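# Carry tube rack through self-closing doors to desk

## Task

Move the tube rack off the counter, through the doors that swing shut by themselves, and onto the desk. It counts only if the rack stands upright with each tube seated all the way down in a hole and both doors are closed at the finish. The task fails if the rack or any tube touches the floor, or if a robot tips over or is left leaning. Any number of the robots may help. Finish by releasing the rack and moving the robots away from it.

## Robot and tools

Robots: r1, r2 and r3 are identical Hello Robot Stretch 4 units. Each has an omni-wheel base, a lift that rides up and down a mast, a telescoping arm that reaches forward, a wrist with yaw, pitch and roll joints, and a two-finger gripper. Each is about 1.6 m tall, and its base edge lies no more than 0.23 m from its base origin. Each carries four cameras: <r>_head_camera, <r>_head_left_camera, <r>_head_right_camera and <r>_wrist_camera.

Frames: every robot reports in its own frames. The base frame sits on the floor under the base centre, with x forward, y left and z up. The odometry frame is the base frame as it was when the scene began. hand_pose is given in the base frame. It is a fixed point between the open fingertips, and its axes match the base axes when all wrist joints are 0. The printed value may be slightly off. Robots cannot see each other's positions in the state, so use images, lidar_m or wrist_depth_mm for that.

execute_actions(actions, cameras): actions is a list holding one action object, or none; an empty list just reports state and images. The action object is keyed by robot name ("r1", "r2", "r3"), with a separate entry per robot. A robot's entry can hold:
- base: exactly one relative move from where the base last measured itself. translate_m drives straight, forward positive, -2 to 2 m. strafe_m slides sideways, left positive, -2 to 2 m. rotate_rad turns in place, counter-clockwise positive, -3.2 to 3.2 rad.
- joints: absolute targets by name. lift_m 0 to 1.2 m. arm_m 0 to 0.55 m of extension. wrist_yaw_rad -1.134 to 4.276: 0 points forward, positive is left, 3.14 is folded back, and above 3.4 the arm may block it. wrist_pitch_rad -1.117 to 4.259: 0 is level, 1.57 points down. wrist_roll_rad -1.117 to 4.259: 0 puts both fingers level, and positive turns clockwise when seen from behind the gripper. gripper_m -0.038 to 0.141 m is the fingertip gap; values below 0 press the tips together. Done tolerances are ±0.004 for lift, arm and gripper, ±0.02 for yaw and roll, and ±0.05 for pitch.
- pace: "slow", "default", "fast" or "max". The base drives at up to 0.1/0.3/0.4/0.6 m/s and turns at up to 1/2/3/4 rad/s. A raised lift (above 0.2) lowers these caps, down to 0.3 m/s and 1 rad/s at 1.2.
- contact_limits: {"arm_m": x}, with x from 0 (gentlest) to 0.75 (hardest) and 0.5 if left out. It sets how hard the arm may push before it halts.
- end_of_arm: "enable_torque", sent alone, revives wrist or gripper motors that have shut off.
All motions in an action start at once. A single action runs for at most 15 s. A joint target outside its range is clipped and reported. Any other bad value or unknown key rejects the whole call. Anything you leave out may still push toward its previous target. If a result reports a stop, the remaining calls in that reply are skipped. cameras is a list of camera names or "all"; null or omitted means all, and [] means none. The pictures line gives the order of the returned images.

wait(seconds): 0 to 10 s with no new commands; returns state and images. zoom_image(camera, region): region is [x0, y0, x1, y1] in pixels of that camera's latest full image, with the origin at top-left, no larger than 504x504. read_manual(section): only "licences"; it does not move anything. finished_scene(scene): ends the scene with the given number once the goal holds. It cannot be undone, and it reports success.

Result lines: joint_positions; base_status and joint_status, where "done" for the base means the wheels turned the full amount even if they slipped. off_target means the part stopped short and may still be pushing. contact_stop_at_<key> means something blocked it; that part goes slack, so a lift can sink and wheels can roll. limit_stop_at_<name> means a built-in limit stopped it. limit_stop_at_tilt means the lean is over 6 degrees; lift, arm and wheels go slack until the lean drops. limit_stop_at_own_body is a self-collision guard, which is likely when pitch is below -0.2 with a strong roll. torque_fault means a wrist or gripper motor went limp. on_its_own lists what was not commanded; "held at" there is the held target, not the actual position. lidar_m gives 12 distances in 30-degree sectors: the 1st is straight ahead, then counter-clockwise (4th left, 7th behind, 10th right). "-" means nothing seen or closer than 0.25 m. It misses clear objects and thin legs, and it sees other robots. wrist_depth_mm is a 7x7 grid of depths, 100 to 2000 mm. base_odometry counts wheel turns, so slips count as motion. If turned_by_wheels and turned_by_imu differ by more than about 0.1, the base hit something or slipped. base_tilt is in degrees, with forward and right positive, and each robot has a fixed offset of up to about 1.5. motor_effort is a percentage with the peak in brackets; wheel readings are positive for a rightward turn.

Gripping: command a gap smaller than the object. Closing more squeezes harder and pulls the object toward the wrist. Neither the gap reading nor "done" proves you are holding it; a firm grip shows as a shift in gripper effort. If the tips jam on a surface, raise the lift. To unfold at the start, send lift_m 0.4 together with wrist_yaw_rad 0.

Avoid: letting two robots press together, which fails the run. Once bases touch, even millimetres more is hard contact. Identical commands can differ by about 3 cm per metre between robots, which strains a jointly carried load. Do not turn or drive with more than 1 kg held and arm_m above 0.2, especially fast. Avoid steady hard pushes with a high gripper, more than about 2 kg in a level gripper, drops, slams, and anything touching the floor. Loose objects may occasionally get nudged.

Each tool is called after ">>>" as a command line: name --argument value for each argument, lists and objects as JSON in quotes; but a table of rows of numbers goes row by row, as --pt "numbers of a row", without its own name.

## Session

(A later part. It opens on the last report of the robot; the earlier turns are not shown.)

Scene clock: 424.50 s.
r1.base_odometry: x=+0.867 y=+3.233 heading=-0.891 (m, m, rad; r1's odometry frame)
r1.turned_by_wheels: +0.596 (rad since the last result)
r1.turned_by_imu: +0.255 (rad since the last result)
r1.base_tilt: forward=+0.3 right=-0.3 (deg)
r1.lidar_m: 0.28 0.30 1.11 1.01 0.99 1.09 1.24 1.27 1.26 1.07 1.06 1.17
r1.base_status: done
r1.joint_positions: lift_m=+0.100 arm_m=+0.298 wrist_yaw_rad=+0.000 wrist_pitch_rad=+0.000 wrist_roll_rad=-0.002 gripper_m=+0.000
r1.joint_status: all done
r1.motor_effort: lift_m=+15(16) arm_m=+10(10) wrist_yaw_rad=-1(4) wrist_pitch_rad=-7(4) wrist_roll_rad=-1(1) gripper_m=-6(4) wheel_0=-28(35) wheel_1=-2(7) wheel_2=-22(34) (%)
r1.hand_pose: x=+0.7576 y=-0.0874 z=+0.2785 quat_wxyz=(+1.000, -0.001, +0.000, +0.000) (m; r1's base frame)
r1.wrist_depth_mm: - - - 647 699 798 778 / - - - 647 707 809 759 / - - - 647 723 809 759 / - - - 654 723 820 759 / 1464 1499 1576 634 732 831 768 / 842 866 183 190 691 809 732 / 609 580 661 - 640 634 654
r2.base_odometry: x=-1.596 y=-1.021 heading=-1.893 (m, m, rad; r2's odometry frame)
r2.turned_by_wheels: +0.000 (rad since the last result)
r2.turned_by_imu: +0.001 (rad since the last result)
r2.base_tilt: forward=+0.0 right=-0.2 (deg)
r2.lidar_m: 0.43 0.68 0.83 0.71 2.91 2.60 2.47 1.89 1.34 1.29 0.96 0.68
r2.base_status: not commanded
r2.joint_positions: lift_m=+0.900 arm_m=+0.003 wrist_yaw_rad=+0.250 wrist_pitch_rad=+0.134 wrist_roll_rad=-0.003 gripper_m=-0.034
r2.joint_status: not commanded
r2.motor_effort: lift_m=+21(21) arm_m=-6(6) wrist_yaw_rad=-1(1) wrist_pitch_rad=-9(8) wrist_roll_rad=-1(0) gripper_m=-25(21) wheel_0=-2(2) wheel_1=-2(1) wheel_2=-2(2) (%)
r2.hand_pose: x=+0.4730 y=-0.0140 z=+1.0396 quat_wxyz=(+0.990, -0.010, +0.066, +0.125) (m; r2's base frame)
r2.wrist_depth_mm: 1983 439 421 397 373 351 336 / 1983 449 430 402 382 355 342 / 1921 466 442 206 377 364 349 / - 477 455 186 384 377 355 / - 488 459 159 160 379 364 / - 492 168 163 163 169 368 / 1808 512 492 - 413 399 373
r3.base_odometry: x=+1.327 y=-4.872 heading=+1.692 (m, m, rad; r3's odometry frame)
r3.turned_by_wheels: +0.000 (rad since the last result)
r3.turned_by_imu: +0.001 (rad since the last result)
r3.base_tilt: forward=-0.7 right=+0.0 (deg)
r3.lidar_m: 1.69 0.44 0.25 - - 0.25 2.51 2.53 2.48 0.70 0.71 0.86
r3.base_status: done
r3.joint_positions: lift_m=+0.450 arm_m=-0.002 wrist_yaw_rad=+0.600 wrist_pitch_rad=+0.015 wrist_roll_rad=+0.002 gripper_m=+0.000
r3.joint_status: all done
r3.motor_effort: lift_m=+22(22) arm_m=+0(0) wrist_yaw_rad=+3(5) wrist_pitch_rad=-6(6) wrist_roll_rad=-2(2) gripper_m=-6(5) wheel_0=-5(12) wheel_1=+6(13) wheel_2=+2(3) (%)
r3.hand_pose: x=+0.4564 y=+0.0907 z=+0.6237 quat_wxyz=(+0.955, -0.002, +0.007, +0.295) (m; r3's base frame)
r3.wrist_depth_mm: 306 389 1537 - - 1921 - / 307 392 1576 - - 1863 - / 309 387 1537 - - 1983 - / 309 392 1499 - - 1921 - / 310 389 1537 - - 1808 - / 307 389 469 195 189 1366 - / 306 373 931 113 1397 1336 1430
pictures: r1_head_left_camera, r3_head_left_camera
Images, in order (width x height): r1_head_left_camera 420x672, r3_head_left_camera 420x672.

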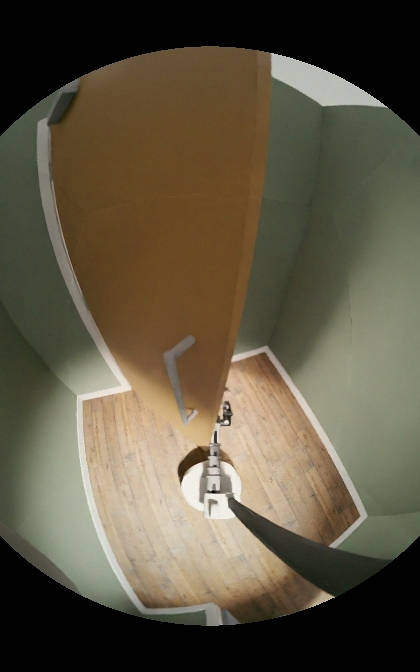

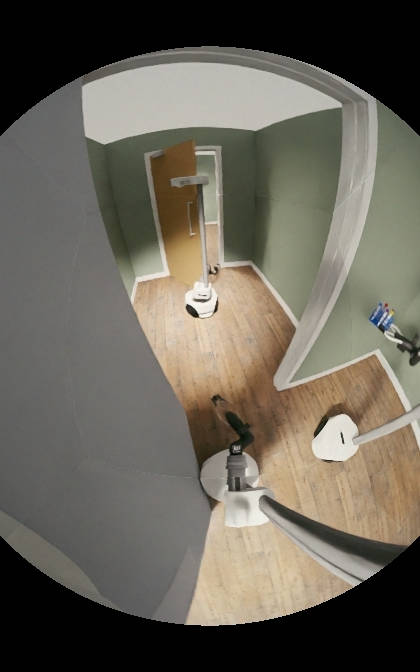

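>>> execute_actions --actions '[{"r3": {"base": {"translate_m": -0.38}}, "r1": {"base": {"translate_m": -0.04}, "joints": {"arm_m": 0.54, "lift_m": 0.05}}}]' --cameras '["r3_head_left_camera", "r1_head_left_camera", "r2_head_left_camera"]'

Scene clock: 497.23 s.
r1.base_odometry: x=+0.841 y=+3.264 heading=-0.894 (m, m, rad; r1's odometry frame)
r1.turned_by_wheels: -0.004 (rad since the last result)
r1.turned_by_imu: -0.131 (rad since the last result)
r1.base_tilt: forward=+0.3 right=-0.2 (deg)
r1.lidar_m: 0.50 0.58 0.93 1.05 1.03 1.07 1.20 1.63 1.20 1.08 1.04 1.07
r1.base_status: done
r1.joint_positions: lift_m=+0.050 arm_m=+0.539 wrist_yaw_rad=+0.000 wrist_pitch_rad=+0.000 wrist_roll_rad=-0.002 gripper_m=+0.000
r1.joint_status: all done
r1.motor_effort: lift_m=+15(15) arm_m=+7(24) wrist_yaw_rad=+1(10) wrist_pitch_rad=-6(8) wrist_roll_rad=+0(1) gripper_m=-5(5) wheel_0=-25(40) wheel_1=-8(10) wheel_2=-15(30) (%)
r1.hand_pose: x=+0.9982 y=-0.0874 z=+0.2284 quat_wxyz=(+1.000, -0.001, +0.000, +0.000) (m; r1's base frame)
r1.wrist_depth_mm: - 410 462 521 597 640 530 / - 413 462 530 609 640 535 / - 418 473 535 615 640 539 / - 421 473 539 615 647 539 / 1205 424 473 512 627 647 535 / 707 421 183 189 574 627 530 / 517 415 455 - 539 539 517
r2.base_odometry: x=-1.596 y=-1.021 heading=-1.893 (m, m, rad; r2's odometry frame)
r2.turned_by_wheels: +0.000 (rad since the last result)
r2.turned_by_imu: +0.001 (rad since the last result)
r2.base_tilt: forward=+0.0 right=-0.2 (deg)
r2.lidar_m: 0.42 0.67 1.23 0.85 0.83 2.60 2.48 1.88 1.36 1.29 0.95 0.69
r2.base_status: not commanded
r2.joint_positions: lift_m=+0.900 arm_m=+0.003 wrist_yaw_rad=+0.250 wrist_pitch_rad=+0.134 wrist_roll_rad=-0.003 gripper_m=-0.034
r2.joint_status: not commanded
r2.motor_effort: lift_m=+21(21) arm_m=-5(5) wrist_yaw_rad=-1(1) wrist_pitch_rad=-9(9) wrist_roll_rad=-1(0) gripper_m=-22(25) wheel_0=-2(2) wheel_1=-2(1) wheel_2=-2(2) (%)
r2.hand_pose: x=+0.4730 y=-0.0140 z=+1.0396 quat_wxyz=(+0.990, -0.010, +0.066, +0.125) (m; r2's base frame)
r2.wrist_depth_mm: 1863 439 427 392 370 351 336 / 1863 449 430 402 375 359 342 / 1921 462 445 207 379 368 349 / - 477 452 186 384 375 353 / - 484 459 159 160 382 366 / - 492 168 162 163 170 373 / 1756 512 496 - 415 397 375
r3.base_odometry: x=+1.373 y=-5.249 heading=+1.692 (m, m, rad; r3's odometry frame)
r3.turned_by_wheels: +0.000 (rad since the last result)
r3.turned_by_imu: +0.000 (rad since the last result)
r3.base_tilt: forward=-0.8 right=+0.0 (deg)
r3.lidar_m: 2.06 0.35 0.25 0.26 1.82 2.17 2.14 2.13 2.59 2.26 0.85 1.13
r3.base_status: done
r3.joint_positions: lift_m=+0.450 arm_m=-0.002 wrist_yaw_rad=+0.600 wrist_pitch_rad=+0.015 wrist_roll_rad=+0.002 gripper_m=+0.000
r3.joint_status: not commanded
r3.motor_effort: lift_m=+22(22) arm_m=+0(0) wrist_yaw_rad=+2(3) wrist_pitch_rad=-6(5) wrist_roll_rad=-2(2) gripper_m=-3(6) wheel_0=-2(11) wheel_1=+1(3) wheel_2=+0(11) (%)
r3.hand_pose: x=+0.4564 y=+0.0907 z=+0.6237 quat_wxyz=(+0.955, -0.002, +0.007, +0.295) (m; r3's base frame)
r3.wrist_depth_mm: 258 320 430 640 - - - / 260 322 430 640 - - - / 260 322 430 640 - - - / 259 324 430 640 - - - / 260 324 433 609 - - - / 259 322 377 195 189 1661 1983 / 259 310 421 112 1366 1366 1464
pictures: r1_head_left_camera, r2_head_left_camera, r3_head_left_camera
Images, in order (width x height): r1_head_left_camera 420x672, r2_head_left_camera 420x672, r3_head_left_camera 420x672.

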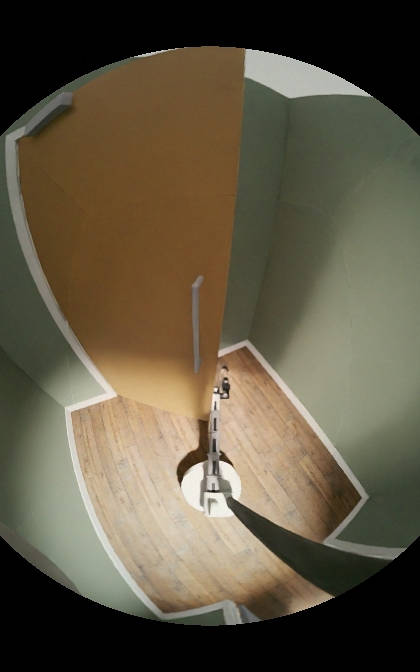

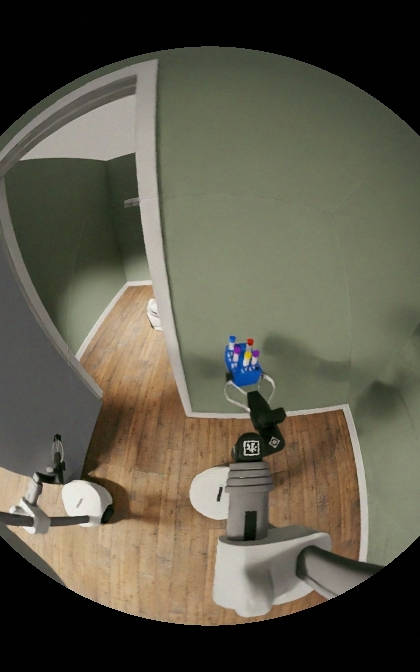

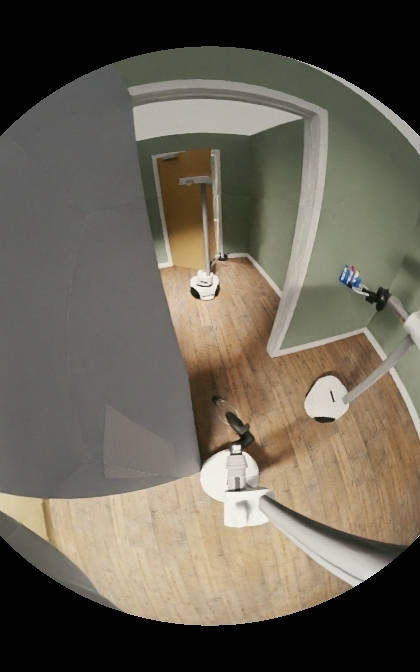

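>>> execute_actions --actions '[{"r1": {"joints": {"wrist_yaw_rad": 1.5}}, "r2": {"base": {"strafe_m": 0.6}}}]' --cameras '["r1_head_left_camera", "r1_wrist_camera", "r2_head_left_camera"]'

Scene clock: 503.93 s.
r1.base_odometry: x=+0.841 y=+3.264 heading=-0.895 (m, m, rad; r1's odometry frame)
r1.turned_by_wheels: +0.000 (rad since the last result)
r1.turned_by_imu: -0.002 (rad since the last result)
r1.base_tilt: forward=+0.4 right=-0.4 (deg)
r1.lidar_m: 0.51 0.58 0.95 1.06 1.01 1.08 1.21 1.38 1.21 1.07 1.03 1.09
r1.base_status: not commanded
r1.joint_positions: lift_m=+0.050 arm_m=+0.539 wrist_yaw_rad=+1.499 wrist_pitch_rad=+0.000 wrist_roll_rad=-0.002 gripper_m=+0.000
r1.joint_status: all done
r1.motor_effort: lift_m=+15(15) arm_m=+6(7) wrist_yaw_rad=+3(11) wrist_pitch_rad=-6(7) wrist_roll_rad=+1(1) gripper_m=-6(7) wheel_0=-27(27) wheel_1=-8(8) wheel_2=-15(15) (%)
r1.hand_pose: x=+0.8176 y=+0.2815 z=+0.2284 quat_wxyz=(+0.732, -0.001, -0.001, +0.681) (m; r1's base frame)
r1.wrist_depth_mm: 238 327 549 - - - - / 241 334 559 - - - - / 244 338 569 - - - - / 246 340 574 - - - - / 246 340 580 904 1397 1397 1464 / 247 322 183 190 676 788 778 / 246 300 488 - 544 535 549
r2.base_odometry: x=-1.027 y=-1.211 heading=-1.893 (m, m, rad; r2's odometry frame)
r2.turned_by_wheels: +0.000 (rad since the last result)
r2.turned_by_imu: +0.002 (rad since the last result)
r2.base_tilt: forward=+0.0 right=-0.2 (deg)
r2.lidar_m: 0.42 0.83 0.39 0.30 0.29 0.34 2.49 2.58 1.93 1.89 0.93 0.68
r2.base_status: done
r2.joint_positions: lift_m=+0.900 arm_m=+0.003 wrist_yaw_rad=+0.250 wrist_pitch_rad=+0.134 wrist_roll_rad=-0.003 gripper_m=-0.034
r2.joint_status: not commanded
r2.motor_effort: lift_m=+21(21) arm_m=-6(5) wrist_yaw_rad=-1(0) wrist_pitch_rad=-8(9) wrist_roll_rad=-1(0) gripper_m=-21(26) wheel_0=+0(11) wheel_1=-2(8) wheel_2=+0(1) (%)
r2.hand_pose: x=+0.4730 y=-0.0140 z=+1.0396 quat_wxyz=(+0.990, -0.010, +0.066, +0.124) (m; r2's base frame)
r2.wrist_depth_mm: 1308 1661 - - - - 1863 / 1336 1756 - - - - 1863 / 1336 1708 - 208 - - 1921 / 1366 1808 - 186 - - 1808 / 1336 1756 - 158 160 - 1863 / 1025 1537 168 163 163 170 1808 / 676 1618 1708 - 1661 1708 404
r3.base_odometry: x=+1.373 y=-5.249 heading=+1.692 (m, m, rad; r3's odometry frame)
r3.turned_by_wheels: +0.000 (rad since the last result)
r3.turned_by_imu: +0.001 (rad since the last result)
r3.base_tilt: forward=-0.7 right=+0.0 (deg)
r3.lidar_m: 0.88 0.34 0.25 0.27 1.79 2.16 2.14 2.13 2.59 2.29 0.31 0.31
r3.base_status: not commanded
r3.joint_positions: lift_m=+0.450 arm_m=-0.002 wrist_yaw_rad=+0.600 wrist_pitch_rad=+0.015 wrist_roll_rad=+0.002 gripper_m=+0.000
r3.joint_status: not commanded
r3.motor_effort: lift_m=+22(22) arm_m=+0(0) wrist_yaw_rad=+1(2) wrist_pitch_rad=-5(6) wrist_roll_rad=+0(1) gripper_m=-4(0) wheel_0=-2(2) wheel_1=+1(1) wheel_2=+0(0) (%)
r3.hand_pose: x=+0.4564 y=+0.0907 z=+0.6237 quat_wxyz=(+0.955, -0.002, +0.007, +0.295) (m; r3's base frame)
r3.wrist_depth_mm: 257 320 424 634 - - - / 259 322 430 634 - - - / 260 324 430 640 - - - / 259 324 430 640 - - - / 259 324 430 597 - - - / 259 322 377 195 188 1618 1921 / 258 309 418 112 1366 1366 1499
pictures: r1_head_left_camera, r1_wrist_camera, r2_head_left_camera
Images, in order (width x height): r1_head_left_camera 420x672, r1_wrist_camera 616x392, r2_head_left_camera 420x672.

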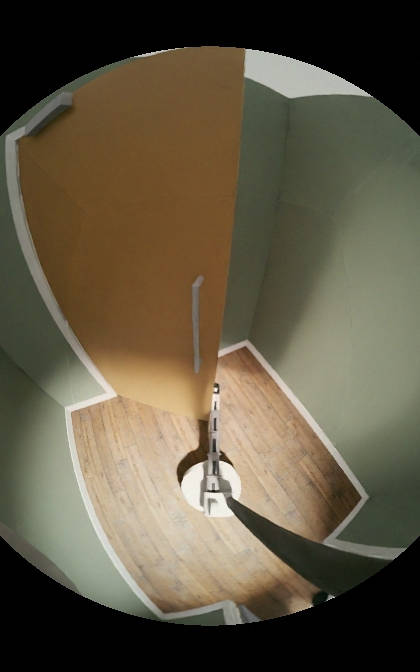

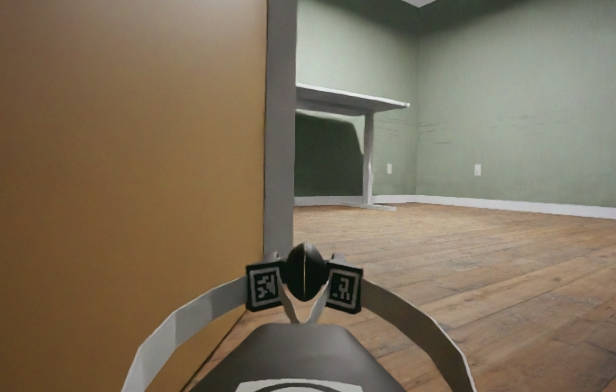

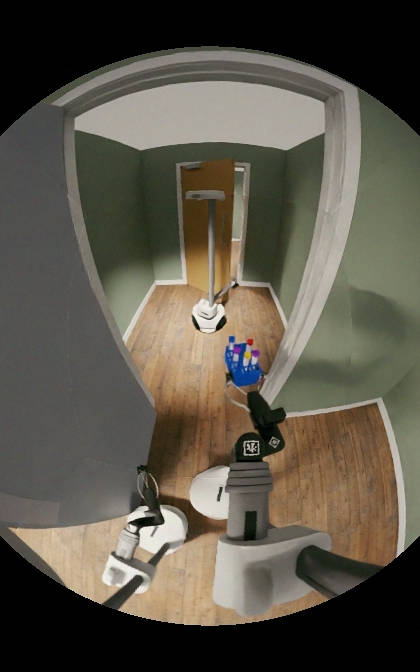

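>>> execute_actions --actions '[{"r1": {"base": {"translate_m": -0.3}, "joints": {"wrist_yaw_rad": 1.2, "arm_m": 0.4}, "pace": "slow"}, "r2": {"base": {"translate_m": 0.33}}}]' --cameras '["r1_head_left_camera", "r1_wrist_camera", "r2_head_left_camera"]'

Scene clock: 543.13 s.
r1.base_odometry: x=+0.654 y=+3.497 heading=-0.896 (m, m, rad; r1's odometry frame)
r1.turned_by_wheels: -0.001 (rad since the last result)
r1.turned_by_imu: -0.008 (rad since the last result)
r1.base_tilt: forward=+0.3 right=-0.4 (deg)
r1.lidar_m: 0.62 0.60 1.26 0.91 0.87 0.91 0.91 1.01 0.85 1.23 1.19 1.24
r1.base_status: done
r1.joint_positions: lift_m=+0.050 arm_m=+0.402 wrist_yaw_rad=+1.188 wrist_pitch_rad=+0.000 wrist_roll_rad=-0.002 gripper_m=+0.000
r1.joint_status: all done
r1.on_its_own: wrist_yaw_rad is at rest, and its effort (+36) is outside its rest range (-13 to +13)
r1.motor_effort: lift_m=+18(17) arm_m=-14(27) wrist_yaw_rad=+36(40) wrist_pitch_rad=-5(13) wrist_roll_rad=-2(9) gripper_m=-9(10) wheel_0=-11(34) wheel_1=-10(15) wheel_2=+3(22) (%)
r1.hand_pose: x=+0.7623 y=+0.2349 z=+0.2283 quat_wxyz=(+0.829, -0.001, -0.001, +0.560) (m; r1's base frame)
r1.wrist_depth_mm: - - 156 647 - - - / - 106 160 668 - - - / - 108 162 707 - - - / - 109 165 741 - - - / - 110 166 300 1430 1430 1397 / - 109 152 190 185 788 788 / - - 136 - 564 539 554
r2.base_odometry: x=-1.132 y=-1.524 heading=-1.893 (m, m, rad; r2's odometry frame)
r2.turned_by_wheels: +0.000 (rad since the last result)
r2.turned_by_imu: +0.002 (rad since the last result)
r2.base_tilt: forward=+0.0 right=-0.3 (deg)
r2.lidar_m: 0.41 1.13 0.60 0.58 0.43 0.47 2.82 2.76 2.00 1.35 0.43 0.41
r2.base_status: done
r2.joint_positions: lift_m=+0.900 arm_m=+0.003 wrist_yaw_rad=+0.250 wrist_pitch_rad=+0.134 wrist_roll_rad=-0.003 gripper_m=-0.034
r2.joint_status: not commanded
r2.motor_effort: lift_m=+21(21) arm_m=-5(6) wrist_yaw_rad=+0(1) wrist_pitch_rad=-8(8) wrist_roll_rad=-1(0) gripper_m=-20(24) wheel_0=+1(7) wheel_1=+0(5) wheel_2=+2(8) (%)
r2.hand_pose: x=+0.4730 y=-0.0140 z=+1.0396 quat_wxyz=(+0.990, -0.010, +0.066, +0.124) (m; r2's base frame)
r2.wrist_depth_mm: 1366 1661 - - - - 1863 / 1281 1756 - - - - 1863 / 1366 1756 - 206 - - 1756 / 1336 1756 - 186 - - 1756 / 1366 1808 - 159 160 - 1756 / 1336 1537 168 163 163 168 1661 / 1255 1661 1756 - 1756 1863 1499
r3.base_odometry: x=+1.373 y=-5.249 heading=+1.692 (m, m, rad; r3's odometry frame)
r3.turned_by_wheels: +0.000 (rad since the last result)
r3.turned_by_imu: +0.001 (rad since the last result)
r3.base_tilt: forward=-0.7 right=+0.0 (deg)
r3.lidar_m: 0.59 0.37 0.25 0.25 1.79 2.16 2.11 2.11 2.59 2.27 1.83 0.57
r3.base_status: not commanded
r3.joint_positions: lift_m=+0.450 arm_m=-0.002 wrist_yaw_rad=+0.600 wrist_pitch_rad=+0.015 wrist_roll_rad=+0.002 gripper_m=+0.000
r3.joint_status: not commanded
r3.motor_effort: lift_m=+22(22) arm_m=+0(0) wrist_yaw_rad=+1(1) wrist_pitch_rad=-6(5) wrist_roll_rad=-1(3) gripper_m=-1(8) wheel_0=-2(2) wheel_1=+1(1) wheel_2=+0(0) (%)
r3.hand_pose: x=+0.4564 y=+0.0907 z=+0.6237 quat_wxyz=(+0.955, -0.002, +0.007, +0.295) (m; r3's base frame)
r3.wrist_depth_mm: 258 320 430 640 - - - / 259 322 430 640 - - - / 260 324 430 647 - - - / 260 324 433 640 - - - / 262 324 427 597 - - - / 259 320 377 195 188 1430 - / 259 310 421 112 1366 1336 1464
pictures: r1_head_left_camera, r1_wrist_camera, r2_head_left_camera
Images, in order (width x height): r1_head_left_camera 420x672, r1_wrist_camera 616x392, r2_head_left_camera 420x672.

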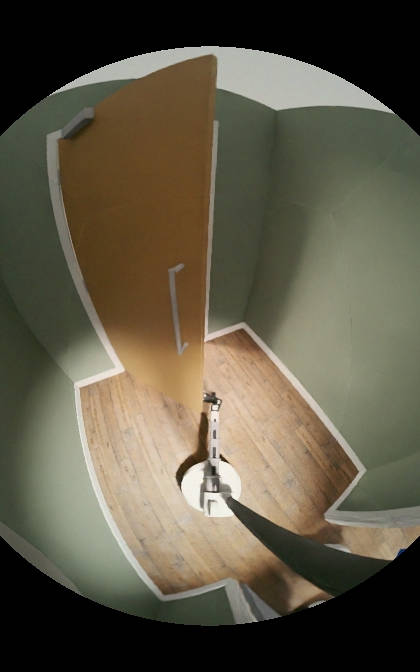

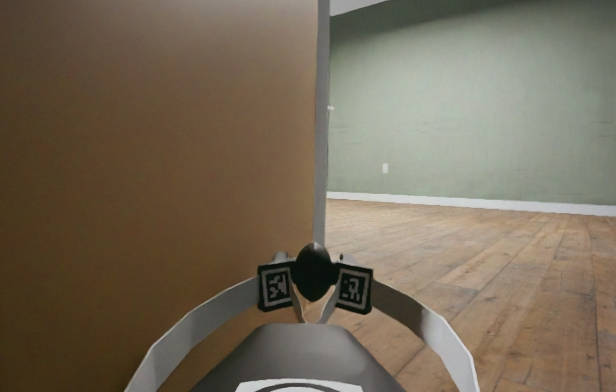

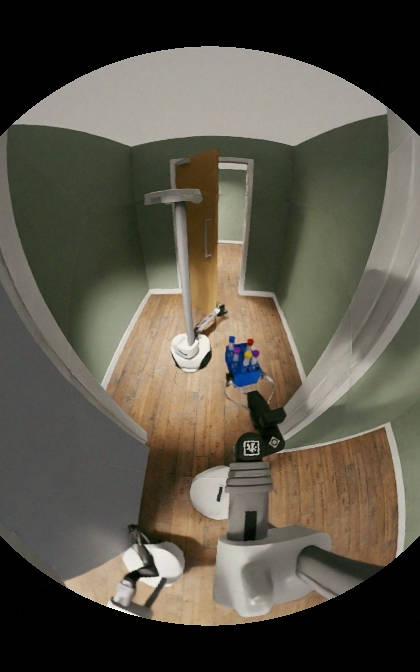

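>>> execute_actions --actions '[{"r1": {"base": {"strafe_m": 0.2}, "joints": {"wrist_yaw_rad": 0.98, "arm_m": 0.2}, "pace": "slow"}, "r2": {"base": {"strafe_m": 0.12}}}]' --cameras '["r1_head_left_camera", "r1_wrist_camera", "r2_head_left_camera"]'

Scene clock: 553.33 s.
r1.base_odometry: x=+0.810 y=+3.622 heading=-0.897 (m, m, rad; r1's odometry frame)
r1.turned_by_wheels: -0.001 (rad since the last result)
r1.turned_by_imu: -0.007 (rad since the last result)
r1.base_tilt: forward=+0.3 right=-0.4 (deg)
r1.lidar_m: 0.40 0.41 1.01 0.74 0.70 0.74 1.02 0.96 0.96 1.35 1.34 1.41
r1.base_status: done
r1.joint_positions: lift_m=+0.050 arm_m=+0.202 wrist_yaw_rad=+0.967 wrist_pitch_rad=+0.000 wrist_roll_rad=-0.002 gripper_m=+0.000
r1.joint_status: all done
r1.on_its_own: wrist_yaw_rad is at rest, and its effort (+38) is outside its rest range (-13 to +13)
r1.motor_effort: lift_m=+17(17) arm_m=-13(15) wrist_yaw_rad=+38(43) wrist_pitch_rad=-7(8) wrist_roll_rad=+1(2) gripper_m=-11(10) wheel_0=-12(26) wheel_1=-2(6) wheel_2=-3(5) (%)
r1.hand_pose: x=+0.6090 y=+0.1879 z=+0.2283 quat_wxyz=(+0.885, -0.001, -0.001, +0.465) (m; r1's base frame)
r1.wrist_depth_mm: - - 147 410 - - - / - 105 150 421 - - - / - 106 152 433 - - - / - 107 154 445 - - - / - 108 155 250 1430 1397 1430 / - 109 148 190 186 788 778 / - - 131 - 559 535 554
r2.base_odometry: x=-1.018 y=-1.562 heading=-1.892 (m, m, rad; r2's odometry frame)
r2.turned_by_wheels: +0.000 (rad since the last result)
r2.turned_by_imu: +0.002 (rad since the last result)
r2.base_tilt: forward=+0.0 right=-0.2 (deg)
r2.lidar_m: 0.41 1.25 0.48 0.44 0.49 0.38 0.55 2.90 2.10 1.32 0.50 0.56
r2.base_status: done
r2.joint_positions: lift_m=+0.900 arm_m=+0.003 wrist_yaw_rad=+0.250 wrist_pitch_rad=+0.134 wrist_roll_rad=-0.003 gripper_m=-0.034
r2.joint_status: not commanded
r2.motor_effort: lift_m=+21(21) arm_m=-5(6) wrist_yaw_rad=-1(1) wrist_pitch_rad=-8(8) wrist_roll_rad=-1(0) gripper_m=-26(24) wheel_0=+2(6) wheel_1=+0(8) wheel_2=+1(2) (%)
r2.hand_pose: x=+0.4730 y=-0.0140 z=+1.0396 quat_wxyz=(+0.990, -0.010, +0.066, +0.125) (m; r2's base frame)
r2.wrist_depth_mm: 1205 1537 1921 - - - 1983 / 1229 1576 - - - - - / 1229 1618 - 208 - - - / 1205 1576 - 186 196 - - / 1255 1618 - 160 159 - - / 1205 1397 168 163 163 169 1983 / 1138 1618 1661 - 1661 1708 1661
r3.base_odometry: x=+1.373 y=-5.249 heading=+1.692 (m, m, rad; r3's odometry frame)
r3.turned_by_wheels: +0.000 (rad since the last result)
r3.turned_by_imu: +0.001 (rad since the last result)
r3.base_tilt: forward=-0.7 right=+0.0 (deg)
r3.lidar_m: 0.51 0.33 0.25 0.25 1.80 2.19 2.11 2.16 2.55 2.27 1.86 0.54
r3.base_status: not commanded
r3.joint_positions: lift_m=+0.450 arm_m=-0.002 wrist_yaw_rad=+0.600 wrist_pitch_rad=+0.015 wrist_roll_rad=+0.002 gripper_m=+0.000
r3.joint_status: not commanded
r3.motor_effort: lift_m=+22(22) arm_m=+0(0) wrist_yaw_rad=+1(0) wrist_pitch_rad=-6(6) wrist_roll_rad=-1(1) gripper_m=-3(5) wheel_0=-2(2) wheel_1=+1(1) wheel_2=+0(0) (%)
r3.hand_pose: x=+0.4564 y=+0.0907 z=+0.6237 quat_wxyz=(+0.955, -0.002, +0.007, +0.295) (m; r3's base frame)
r3.wrist_depth_mm: 259 320 427 640 - - - / 260 320 427 627 - - - / 260 324 430 640 - - - / 259 324 433 640 - - - / 259 324 430 597 - - - / 259 320 377 194 189 1983 - / 258 309 421 112 1366 1397 1464
pictures: r1_head_left_camera, r1_wrist_camera, r2_head_left_camera
Images, in order (width x height): r1_head_left_camera 420x672, r1_wrist_camera 616x392, r2_head_left_camera 420x672.

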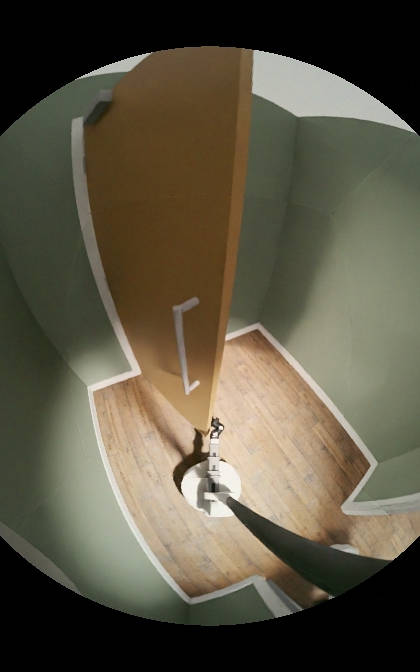

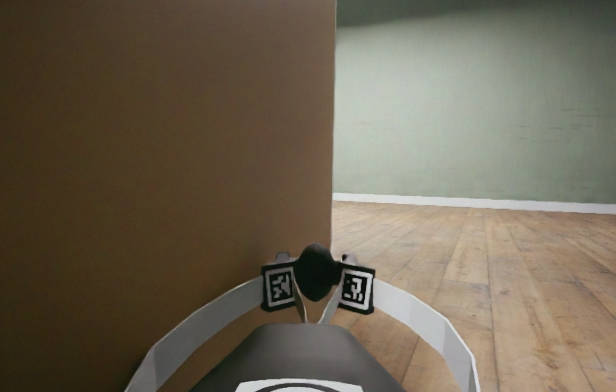

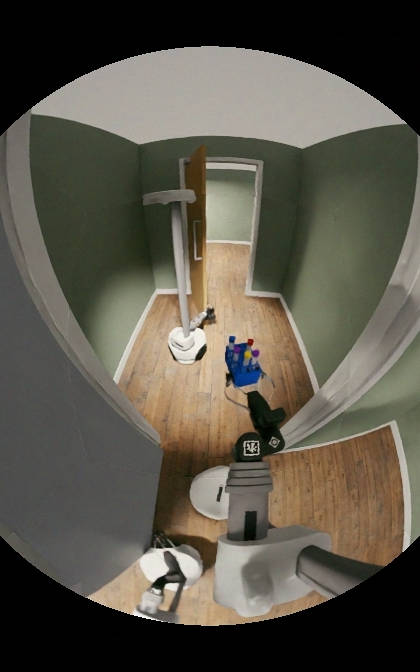

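>>> execute_actions --actions '[{"r1": {"base": {"strafe_m": 0.14}, "joints": {"wrist_yaw_rad": 0.78, "arm_m": 0.1}, "pace": "slow"}, "r2": {"base": {"translate_m": 0.85}, "pace": "fast"}}]' --cameras '["r1_head_left_camera", "r2_head_camera", "r2_head_left_camera"]'

Scene clock: 564.53 s.
r1.base_odometry: x=+0.920 y=+3.709 heading=-0.898 (m, m, rad; r1's odometry frame)
r1.turned_by_wheels: -0.001 (rad since the last result)
r1.turned_by_imu: -0.008 (rad since the last result)
r1.base_tilt: forward=+0.3 right=-0.4 (deg)
r1.lidar_m: 0.28 0.32 0.86 0.60 0.58 0.62 0.86 1.03 0.62 0.51 0.48 1.52
r1.base_status: done
r1.joint_positions: lift_m=+0.050 arm_m=+0.102 wrist_yaw_rad=+0.768 wrist_pitch_rad=-0.001 wrist_roll_rad=-0.002 gripper_m=+0.000
r1.joint_status: all done
r1.on_its_own: wrist_yaw_rad is at rest, and its effort (+34) is outside its rest range (-13 to +13)
r1.motor_effort: lift_m=+17(17) arm_m=-11(15) wrist_yaw_rad=+34(91) wrist_pitch_rad=-6(6) wrist_roll_rad=+0(1) gripper_m=-11(11) wheel_0=-12(34) wheel_1=+2(6) wheel_2=-5(15) (%)
r1.hand_pose: x=+0.5411 y=+0.1376 z=+0.2284 quat_wxyz=(+0.927, -0.001, -0.001, +0.375) (m; r1's base frame)
r1.wrist_depth_mm: - - 154 530 - - - / - 107 157 544 - - - / - 109 160 574 - - - / - 110 163 603 - - - / - 110 164 282 1397 1430 1464 / - 110 152 190 185 778 778 / - - 135 - 559 535 554
r2.base_odometry: x=-1.286 y=-2.368 heading=-1.892 (m, m, rad; r2's odometry frame)
r2.turned_by_wheels: +0.000 (rad since the last result)
r2.turned_by_imu: +0.001 (rad since the last result)
r2.base_tilt: forward=+0.0 right=-0.2 (deg)
r2.lidar_m: 0.41 0.60 0.62 1.09 0.65 0.72 1.11 0.56 0.56 0.95 1.00 1.36
r2.base_status: done
r2.joint_positions: lift_m=+0.900 arm_m=+0.003 wrist_yaw_rad=+0.250 wrist_pitch_rad=+0.134 wrist_roll_rad=-0.003 gripper_m=-0.034
r2.joint_status: not commanded
r2.motor_effort: lift_m=+21(21) arm_m=-5(6) wrist_yaw_rad=-2(1) wrist_pitch_rad=-9(9) wrist_roll_rad=+0(0) gripper_m=-27(25) wheel_0=+0(3) wheel_1=+0(6) wheel_2=+0(10) (%)
r2.hand_pose: x=+0.4730 y=-0.0140 z=+1.0396 quat_wxyz=(+0.990, -0.010, +0.066, +0.125) (m; r2's base frame)
r2.wrist_depth_mm: 1229 1499 878 - - - 1281 / 1205 1537 891 - - - 1308 / 1182 1537 798 208 - 1464 1281 / 1229 1537 750 187 - 1464 1336 / 1255 1618 759 158 160 1464 1397 / 1229 1430 168 162 163 170 1464 / 1182 1661 831 - 1708 1499 1430
r3.base_odometry: x=+1.373 y=-5.249 heading=+1.692 (m, m, rad; r3's odometry frame)
r3.turned_by_wheels: +0.000 (rad since the last result)
r3.turned_by_imu: +0.001 (rad since the last result)
r3.base_tilt: forward=-0.7 right=+0.0 (deg)
r3.lidar_m: 1.35 0.36 0.25 0.25 1.82 2.19 2.12 2.15 2.57 2.29 1.81 1.20
r3.base_status: not commanded
r3.joint_positions: lift_m=+0.450 arm_m=-0.002 wrist_yaw_rad=+0.600 wrist_pitch_rad=+0.015 wrist_roll_rad=+0.002 gripper_m=+0.000
r3.joint_status: not commanded
r3.motor_effort: lift_m=+22(22) arm_m=+0(0) wrist_yaw_rad=+2(1) wrist_pitch_rad=-6(5) wrist_roll_rad=-2(1) gripper_m=-2(7) wheel_0=-2(2) wheel_1=+1(1) wheel_2=+0(0) (%)
r3.hand_pose: x=+0.4564 y=+0.0907 z=+0.6237 quat_wxyz=(+0.955, -0.002, +0.007, +0.295) (m; r3's base frame)
r3.wrist_depth_mm: 258 322 430 640 1863 - 1078 / 258 322 430 647 - - 1366 / 262 324 430 640 - - - / 259 324 430 640 - - - / 260 322 433 597 - - - / 258 322 379 194 189 - - / 257 312 424 112 1366 1025 1025
pictures: r1_head_left_camera, r2_head_camera, r2_head_left_camera
Images, in order (width x height): r1_head_left_camera 420x672, r2_head_camera 420x560, r2_head_left_camera 420x672.

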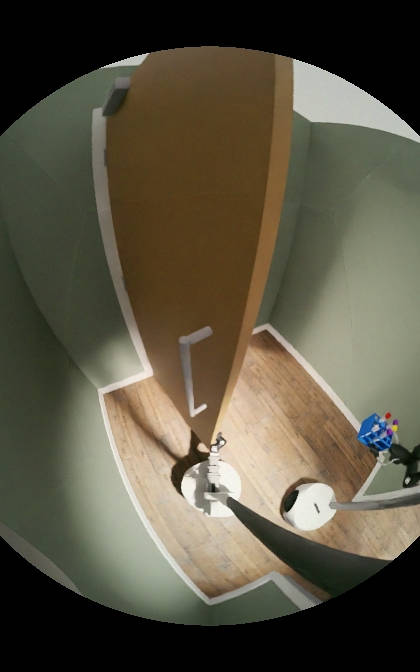

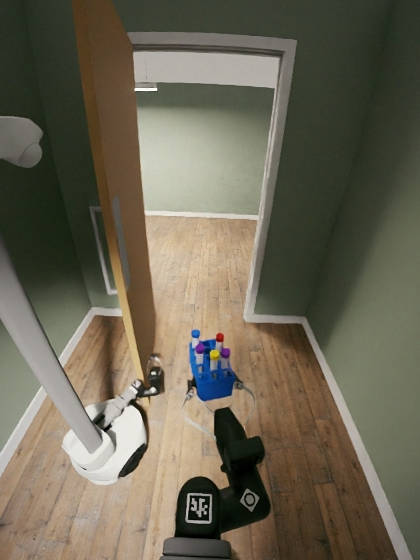

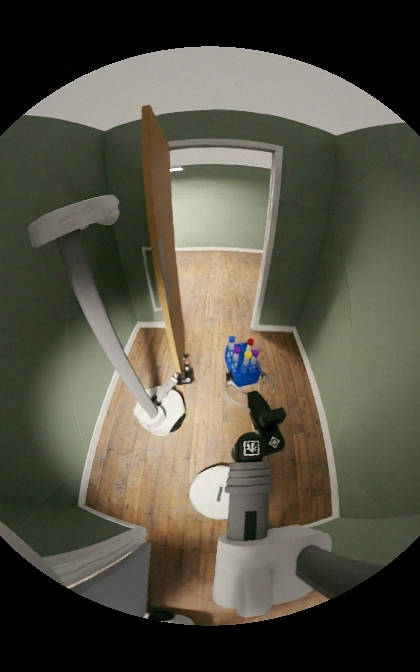

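>>> execute_actions --actions '[{"r1": {"joints": {"lift_m": 0.25}}, "r2": {"base": {"strafe_m": -0.05}}, "r3": {"base": {"translate_m": -0.6}, "joints": {"wrist_yaw_rad": -0.9}, "pace": "fast"}}]' --cameras '["r2_head_camera", "r3_head_left_camera"]'

Scene clock: 575.17 s.
r1.base_odometry: x=+0.920 y=+3.709 heading=-0.898 (m, m, rad; r1's odometry frame)
r1.turned_by_wheels: +0.000 (rad since the last result)
r1.turned_by_imu: -0.003 (rad since the last result)
r1.base_tilt: forward=+0.2 right=-0.4 (deg)
r1.lidar_m: 0.29 0.32 0.85 0.63 0.58 0.61 0.85 1.02 0.64 0.55 0.54 1.53
r1.base_status: not commanded
r1.joint_positions: lift_m=+0.250 arm_m=+0.102 wrist_yaw_rad=+0.769 wrist_pitch_rad=+0.002 wrist_roll_rad=-0.002 gripper_m=+0.000
r1.joint_status: all done
r1.on_its_own: wrist_yaw_rad is at rest, and its effort (+34) is outside its rest range (-13 to +13)
r1.motor_effort: lift_m=+21(22) arm_m=-11(11) wrist_yaw_rad=+34(34) wrist_pitch_rad=-13(13) wrist_roll_rad=+1(2) gripper_m=-7(10) wheel_0=-12(12) wheel_1=+2(2) wheel_2=-4(4) (%)
r1.hand_pose: x=+0.5410 y=+0.1377 z=+0.4274 quat_wxyz=(+0.927, -0.002, +0.000, +0.375) (m; r1's base frame)
r1.wrist_depth_mm: - - 153 521 - - - / - 107 157 544 - - - / - 108 159 569 - - - / - 110 162 591 - - - / - 110 163 281 - - - / - 110 151 190 185 1366 1336 / - - 135 - 946 904 960
r2.base_odometry: x=-1.334 y=-2.352 heading=-1.892 (m, m, rad; r2's odometry frame)
r2.turned_by_wheels: +0.000 (rad since the last result)
r2.turned_by_imu: +0.002 (rad since the last result)
r2.base_tilt: forward=+0.0 right=-0.3 (deg)
r2.lidar_m: 0.42 0.64 0.63 1.15 0.70 0.73 1.02 0.52 0.54 0.91 0.97 1.30
r2.base_status: done
r2.joint_positions: lift_m=+0.900 arm_m=+0.003 wrist_yaw_rad=+0.250 wrist_pitch_rad=+0.134 wrist_roll_rad=-0.003 gripper_m=-0.034
r2.joint_status: not commanded
r2.motor_effort: lift_m=+21(21) arm_m=-6(5) wrist_yaw_rad=-1(0) wrist_pitch_rad=-8(9) wrist_roll_rad=-1(1) gripper_m=-22(22) wheel_0=+0(9) wheel_1=+0(9) wheel_2=+0(0) (%)
r2.hand_pose: x=+0.4730 y=-0.0140 z=+1.0396 quat_wxyz=(+0.990, -0.010, +0.066, +0.124) (m; r2's base frame)
r2.wrist_depth_mm: 1308 1464 1008 - - 1336 1308 / 1255 1464 1008 - - 1366 1308 / 1255 1430 931 206 - 1397 1366 / 1281 1661 854 186 190 1397 1366 / 1281 1576 798 159 160 1537 1366 / 1255 1499 168 163 163 169 1366 / 1205 1618 866 - 1756 1576 1430
r3.base_odometry: x=+1.445 y=-5.845 heading=+1.692 (m, m, rad; r3's odometry frame)
r3.turned_by_wheels: +0.000 (rad since the last result)
r3.turned_by_imu: +0.000 (rad since the last result)
r3.base_tilt: forward=-0.7 right=+0.0 (deg)
r3.lidar_m: 0.82 1.56 1.90 1.67 1.67 1.73 1.54 1.58 1.91 2.36 2.37 1.77
r3.base_status: done
r3.joint_positions: lift_m=+0.450 arm_m=-0.002 wrist_yaw_rad=-0.900 wrist_pitch_rad=+0.015 wrist_roll_rad=+0.002 gripper_m=+0.000
r3.joint_status: all done
r3.motor_effort: lift_m=+22(22) arm_m=+0(0) wrist_yaw_rad=+1(9) wrist_pitch_rad=-4(5) wrist_roll_rad=+0(1) gripper_m=-7(5) wheel_0=+1(7) wheel_1=-1(7) wheel_2=+1(11) (%)
r3.hand_pose: x=+0.2799 y=-0.2803 z=+0.6237 quat_wxyz=(+0.900, +0.004, +0.006, -0.435) (m; r3's base frame)
r3.wrist_depth_mm: 1336 1618 - - - - 1863 / 1336 1661 - - - - 1863 / 1397 1661 - - - - 1863 / 1397 1576 - - - - 1921 / 1397 1661 - - - - 1863 / 1366 1661 1863 195 189 - 1863 / 1336 1464 1366 112 1397 1336 1499
pictures: r2_head_camera, r3_head_left_camera
Images, in order (width x height): r2_head_camera 420x560, r3_head_left_camera 420x672.

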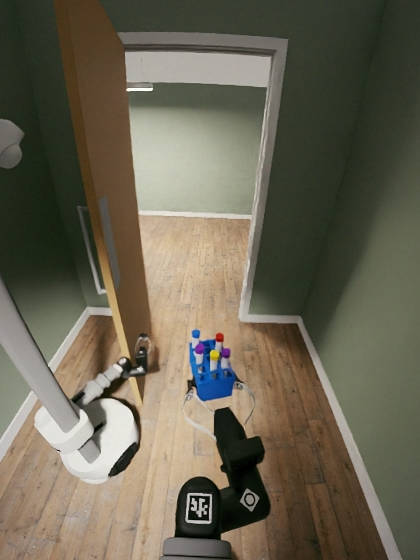

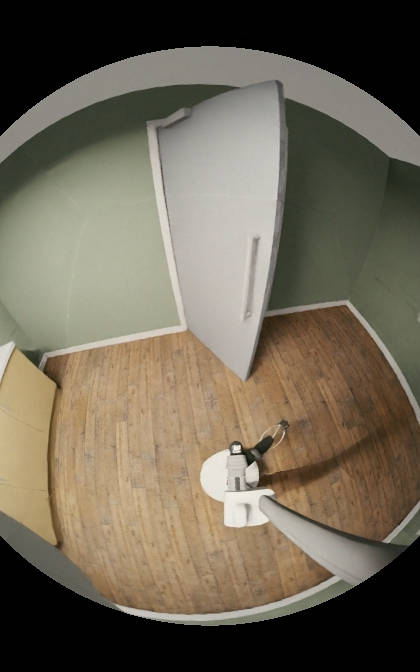

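>>> execute_actions --actions '[{"r2": {"base": {"rotate_rad": 0.05}}}]' --cameras '[]'

>>> execute_actions --actions '[{"r2": {"base": {"translate_m": 2.0}, "pace": "fast"}}]' --cameras '["r2_head_left_camera", "r2_wrist_camera"]'

Scene clock: 580.67 s.
r1.base_odometry: x=+0.920 y=+3.709 heading=-0.898 (m, m, rad; r1's odometry frame)
r1.turned_by_wheels: +0.000 (rad since the last result)
r1.turned_by_imu: -0.002 (rad since the last result)
r1.base_tilt: forward=+0.3 right=-0.2 (deg)
r1.lidar_m: 0.28 0.31 0.84 0.61 0.58 0.61 0.86 1.03 0.65 0.53 0.52 1.55
r1.base_status: not commanded
r1.joint_positions: lift_m=+0.250 arm_m=+0.102 wrist_yaw_rad=+0.769 wrist_pitch_rad=+0.002 wrist_roll_rad=-0.002 gripper_m=+0.000
r1.joint_status: not commanded
r1.on_its_own: wrist_yaw_rad is at rest, and its effort (+33) is outside its rest range (-13 to +13)
r1.motor_effort: lift_m=+21(21) arm_m=-11(11) wrist_yaw_rad=+33(33) wrist_pitch_rad=-11(12) wrist_roll_rad=+1(0) gripper_m=-8(9) wheel_0=-12(12) wheel_1=+2(2) wheel_2=-5(4) (%)
r1.hand_pose: x=+0.5410 y=+0.1377 z=+0.4274 quat_wxyz=(+0.927, -0.002, +0.000, +0.375) (m; r1's base frame)
r1.wrist_depth_mm: - - 154 521 - - - / - 107 156 544 - - - / - 108 159 569 - - - / - 109 162 585 - - - / - 110 163 279 - - - / - 110 152 190 185 1366 1336 / - - 135 - 960 917 976
r2.base_odometry: x=-1.334 y=-2.352 heading=-1.842 (m, m, rad; r2's odometry frame)
r2.turned_by_wheels: +0.050 (rad since the last result)
r2.turned_by_imu: +0.051 (rad since the last result)
r2.base_tilt: forward=+0.0 right=-0.3 (deg)
r2.lidar_m: 0.40 0.63 0.67 1.16 0.68 0.52 0.51 0.53 0.60 0.90 0.97 1.37
r2.base_status: done
r2.joint_positions: lift_m=+0.900 arm_m=+0.003 wrist_yaw_rad=+0.250 wrist_pitch_rad=+0.134 wrist_roll_rad=-0.003 gripper_m=-0.034
r2.joint_status: not commanded
r2.motor_effort: lift_m=+21(21) arm_m=-5(5) wrist_yaw_rad=-2(2) wrist_pitch_rad=-9(8) wrist_roll_rad=+0(0) gripper_m=-24(22) wheel_0=-2(2) wheel_1=+0(5) wheel_2=+0(5) (%)
r2.hand_pose: x=+0.4730 y=-0.0139 z=+1.0396 quat_wxyz=(+0.990, -0.010, +0.066, +0.125) (m; r2's base frame)
r2.wrist_depth_mm: 1182 1537 866 - - - 1255 / 1229 1499 878 - - - 1308 / 1205 1464 798 208 - - 1308 / 1205 1618 820 187 189 - 1308 / 1229 1537 768 159 159 - 1366 / 1205 1397 168 163 163 169 1366 / 1205 1618 831 - 1708 1499 1397
r3.base_odometry: x=+1.445 y=-5.845 heading=+1.692 (m, m, rad; r3's odometry frame)
r3.turned_by_wheels: +0.000 (rad since the last result)
r3.turned_by_imu: +0.000 (rad since the last result)
r3.base_tilt: forward=-0.7 right=+0.0 (deg)
r3.lidar_m: 1.57 1.57 1.88 1.69 1.67 1.74 1.54 1.55 1.88 2.40 2.42 1.64
r3.base_status: not commanded
r3.joint_positions: lift_m=+0.450 arm_m=-0.002 wrist_yaw_rad=-0.900 wrist_pitch_rad=+0.015 wrist_roll_rad=+0.002 gripper_m=+0.000
r3.joint_status: not commanded
r3.motor_effort: lift_m=+22(22) arm_m=-1(0) wrist_yaw_rad=+1(0) wrist_pitch_rad=-6(6) wrist_roll_rad=-2(5) gripper_m=-5(4) wheel_0=+1(1) wheel_1=+0(1) wheel_2=+1(1) (%)
r3.hand_pose: x=+0.2799 y=-0.2803 z=+0.6237 quat_wxyz=(+0.900, +0.004, +0.006, -0.435) (m; r3's base frame)
r3.wrist_depth_mm: 1281 1661 - - - - 1863 / 1281 1661 - - - - 1863 / 1308 1618 - - - - 1863 / 1308 1618 - - - - 1863 / 1308 1618 - - - - 1863 / 1308 1576 1983 194 187 - 1863 / 1308 1430 1336 113 1430 1366 1499
pictures: none
No camera images: the call's "cameras" was empty. Leave "cameras" out to get every camera's image.

Scene clock: 587.27 s.
r1.base_odometry: x=+0.920 y=+3.709 heading=-0.898 (m, m, rad; r1's odometry frame)
r1.turned_by_wheels: +0.000 (rad since the last result)
r1.turned_by_imu: -0.002 (rad since the last result)
r1.base_tilt: forward=+0.3 right=-0.3 (deg)
r1.lidar_m: 0.29 0.32 0.85 0.60 0.58 0.62 0.84 1.02 1.16 1.44 1.48 1.53
r1.base_status: not commanded
r1.joint_positions: lift_m=+0.250 arm_m=+0.102 wrist_yaw_rad=+0.769 wrist_pitch_rad=+0.002 wrist_roll_rad=-0.002 gripper_m=+0.000
r1.joint_status: not commanded
r1.on_its_own: wrist_yaw_rad is at rest, and its effort (+34) is outside its rest range (-13 to +13)
r1.motor_effort: lift_m=+21(21) arm_m=-10(11) wrist_yaw_rad=+34(33) wrist_pitch_rad=-12(10) wrist_roll_rad=+1(0) gripper_m=-10(7) wheel_0=-12(12) wheel_1=+2(2) wheel_2=-5(5) (%)
r1.hand_pose: x=+0.5410 y=+0.1377 z=+0.4274 quat_wxyz=(+0.927, -0.002, +0.000, +0.375) (m; r1's base frame)
r1.wrist_depth_mm: - - 154 521 - - - / - 107 156 544 - - - / - 108 159 569 - - - / - 109 162 591 - - - / - 110 163 281 - - 1808 / - 110 151 190 185 831 788 / - - 135 - 946 788 788
r2.base_odometry: x=-1.870 y=-4.279 heading=-1.842 (m, m, rad; r2's odometry frame)
r2.turned_by_wheels: +0.000 (rad since the last result)
r2.turned_by_imu: +0.000 (rad since the last result)
r2.base_tilt: forward=+0.0 right=-0.2 (deg)
r2.lidar_m: 0.44 2.64 2.01 0.51 0.50 0.62 1.47 1.36 0.38 0.39 2.11 2.95
r2.base_status: done
r2.joint_positions: lift_m=+0.900 arm_m=+0.003 wrist_yaw_rad=+0.250 wrist_pitch_rad=+0.134 wrist_roll_rad=-0.003 gripper_m=-0.034
r2.joint_status: not commanded
r2.motor_effort: lift_m=+21(21) arm_m=-5(5) wrist_yaw_rad=-2(1) wrist_pitch_rad=-9(9) wrist_roll_rad=+0(1) gripper_m=-22(21) wheel_0=+2(7) wheel_1=-1(4) wheel_2=+1(11) (%)
r2.hand_pose: x=+0.4730 y=-0.0139 z=+1.0396 quat_wxyz=(+0.990, -0.010, +0.066, +0.125) (m; r2's base frame)
r2.wrist_depth_mm: - - - - - - - / - - - - - - - / - - - 208 - - - / - - - 186 196 - - / - - - 159 159 - - / - - 168 163 163 169 - / 1756 1708 1708 - 1756 1756 1708
r3.base_odometry: x=+1.445 y=-5.845 heading=+1.692 (m, m, rad; r3's odometry frame)
r3.turned_by_wheels: +0.000 (rad since the last result)
r3.turned_by_imu: +0.001 (rad since the last result)
r3.base_tilt: forward=-0.7 right=+0.0 (deg)
r3.lidar_m: 1.57 1.57 1.89 1.67 1.66 1.76 1.54 1.55 1.88 2.39 2.42 1.79
r3.base_status: not commanded
r3.joint_positions: lift_m=+0.450 arm_m=-0.002 wrist_yaw_rad=-0.900 wrist_pitch_rad=+0.015 wrist_roll_rad=+0.002 gripper_m=+0.000
r3.joint_status: not commanded
r3.motor_effort: lift_m=+22(22) arm_m=+0(0) wrist_yaw_rad=+0(1) wrist_pitch_rad=-6(6) wrist_roll_rad=-2(0) gripper_m=-6(6) wheel_0=+1(1) wheel_1=-1(1) wheel_2=+1(1) (%)
r3.hand_pose: x=+0.2799 y=-0.2803 z=+0.6237 quat_wxyz=(+0.900, +0.004, +0.006, -0.435) (m; r3's base frame)
r3.wrist_depth_mm: 1308 1576 - - - - 1863 / 1308 1661 - - - - 1863 / 1308 1661 - - - - 1863 / 1336 1576 - - - - 1863 / 1336 1661 - - - - 1921 / 1336 1618 1921 195 187 - 1863 / 1281 1464 1397 112 1366 1336 1499
pictures: r2_head_left_camera, r2_wrist_camera
Images, in order (width x height): r2_head_left_camera 420x672, r2_wrist_camera 616x392.

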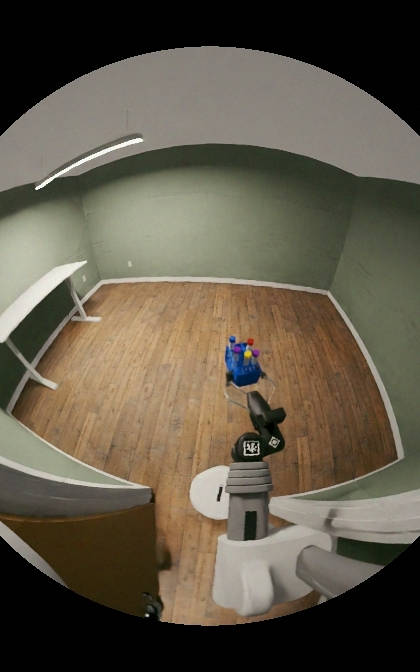

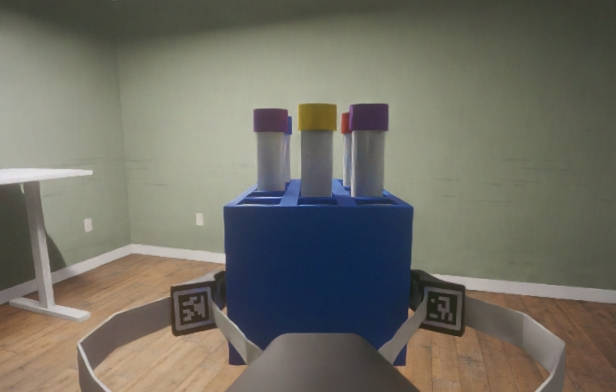

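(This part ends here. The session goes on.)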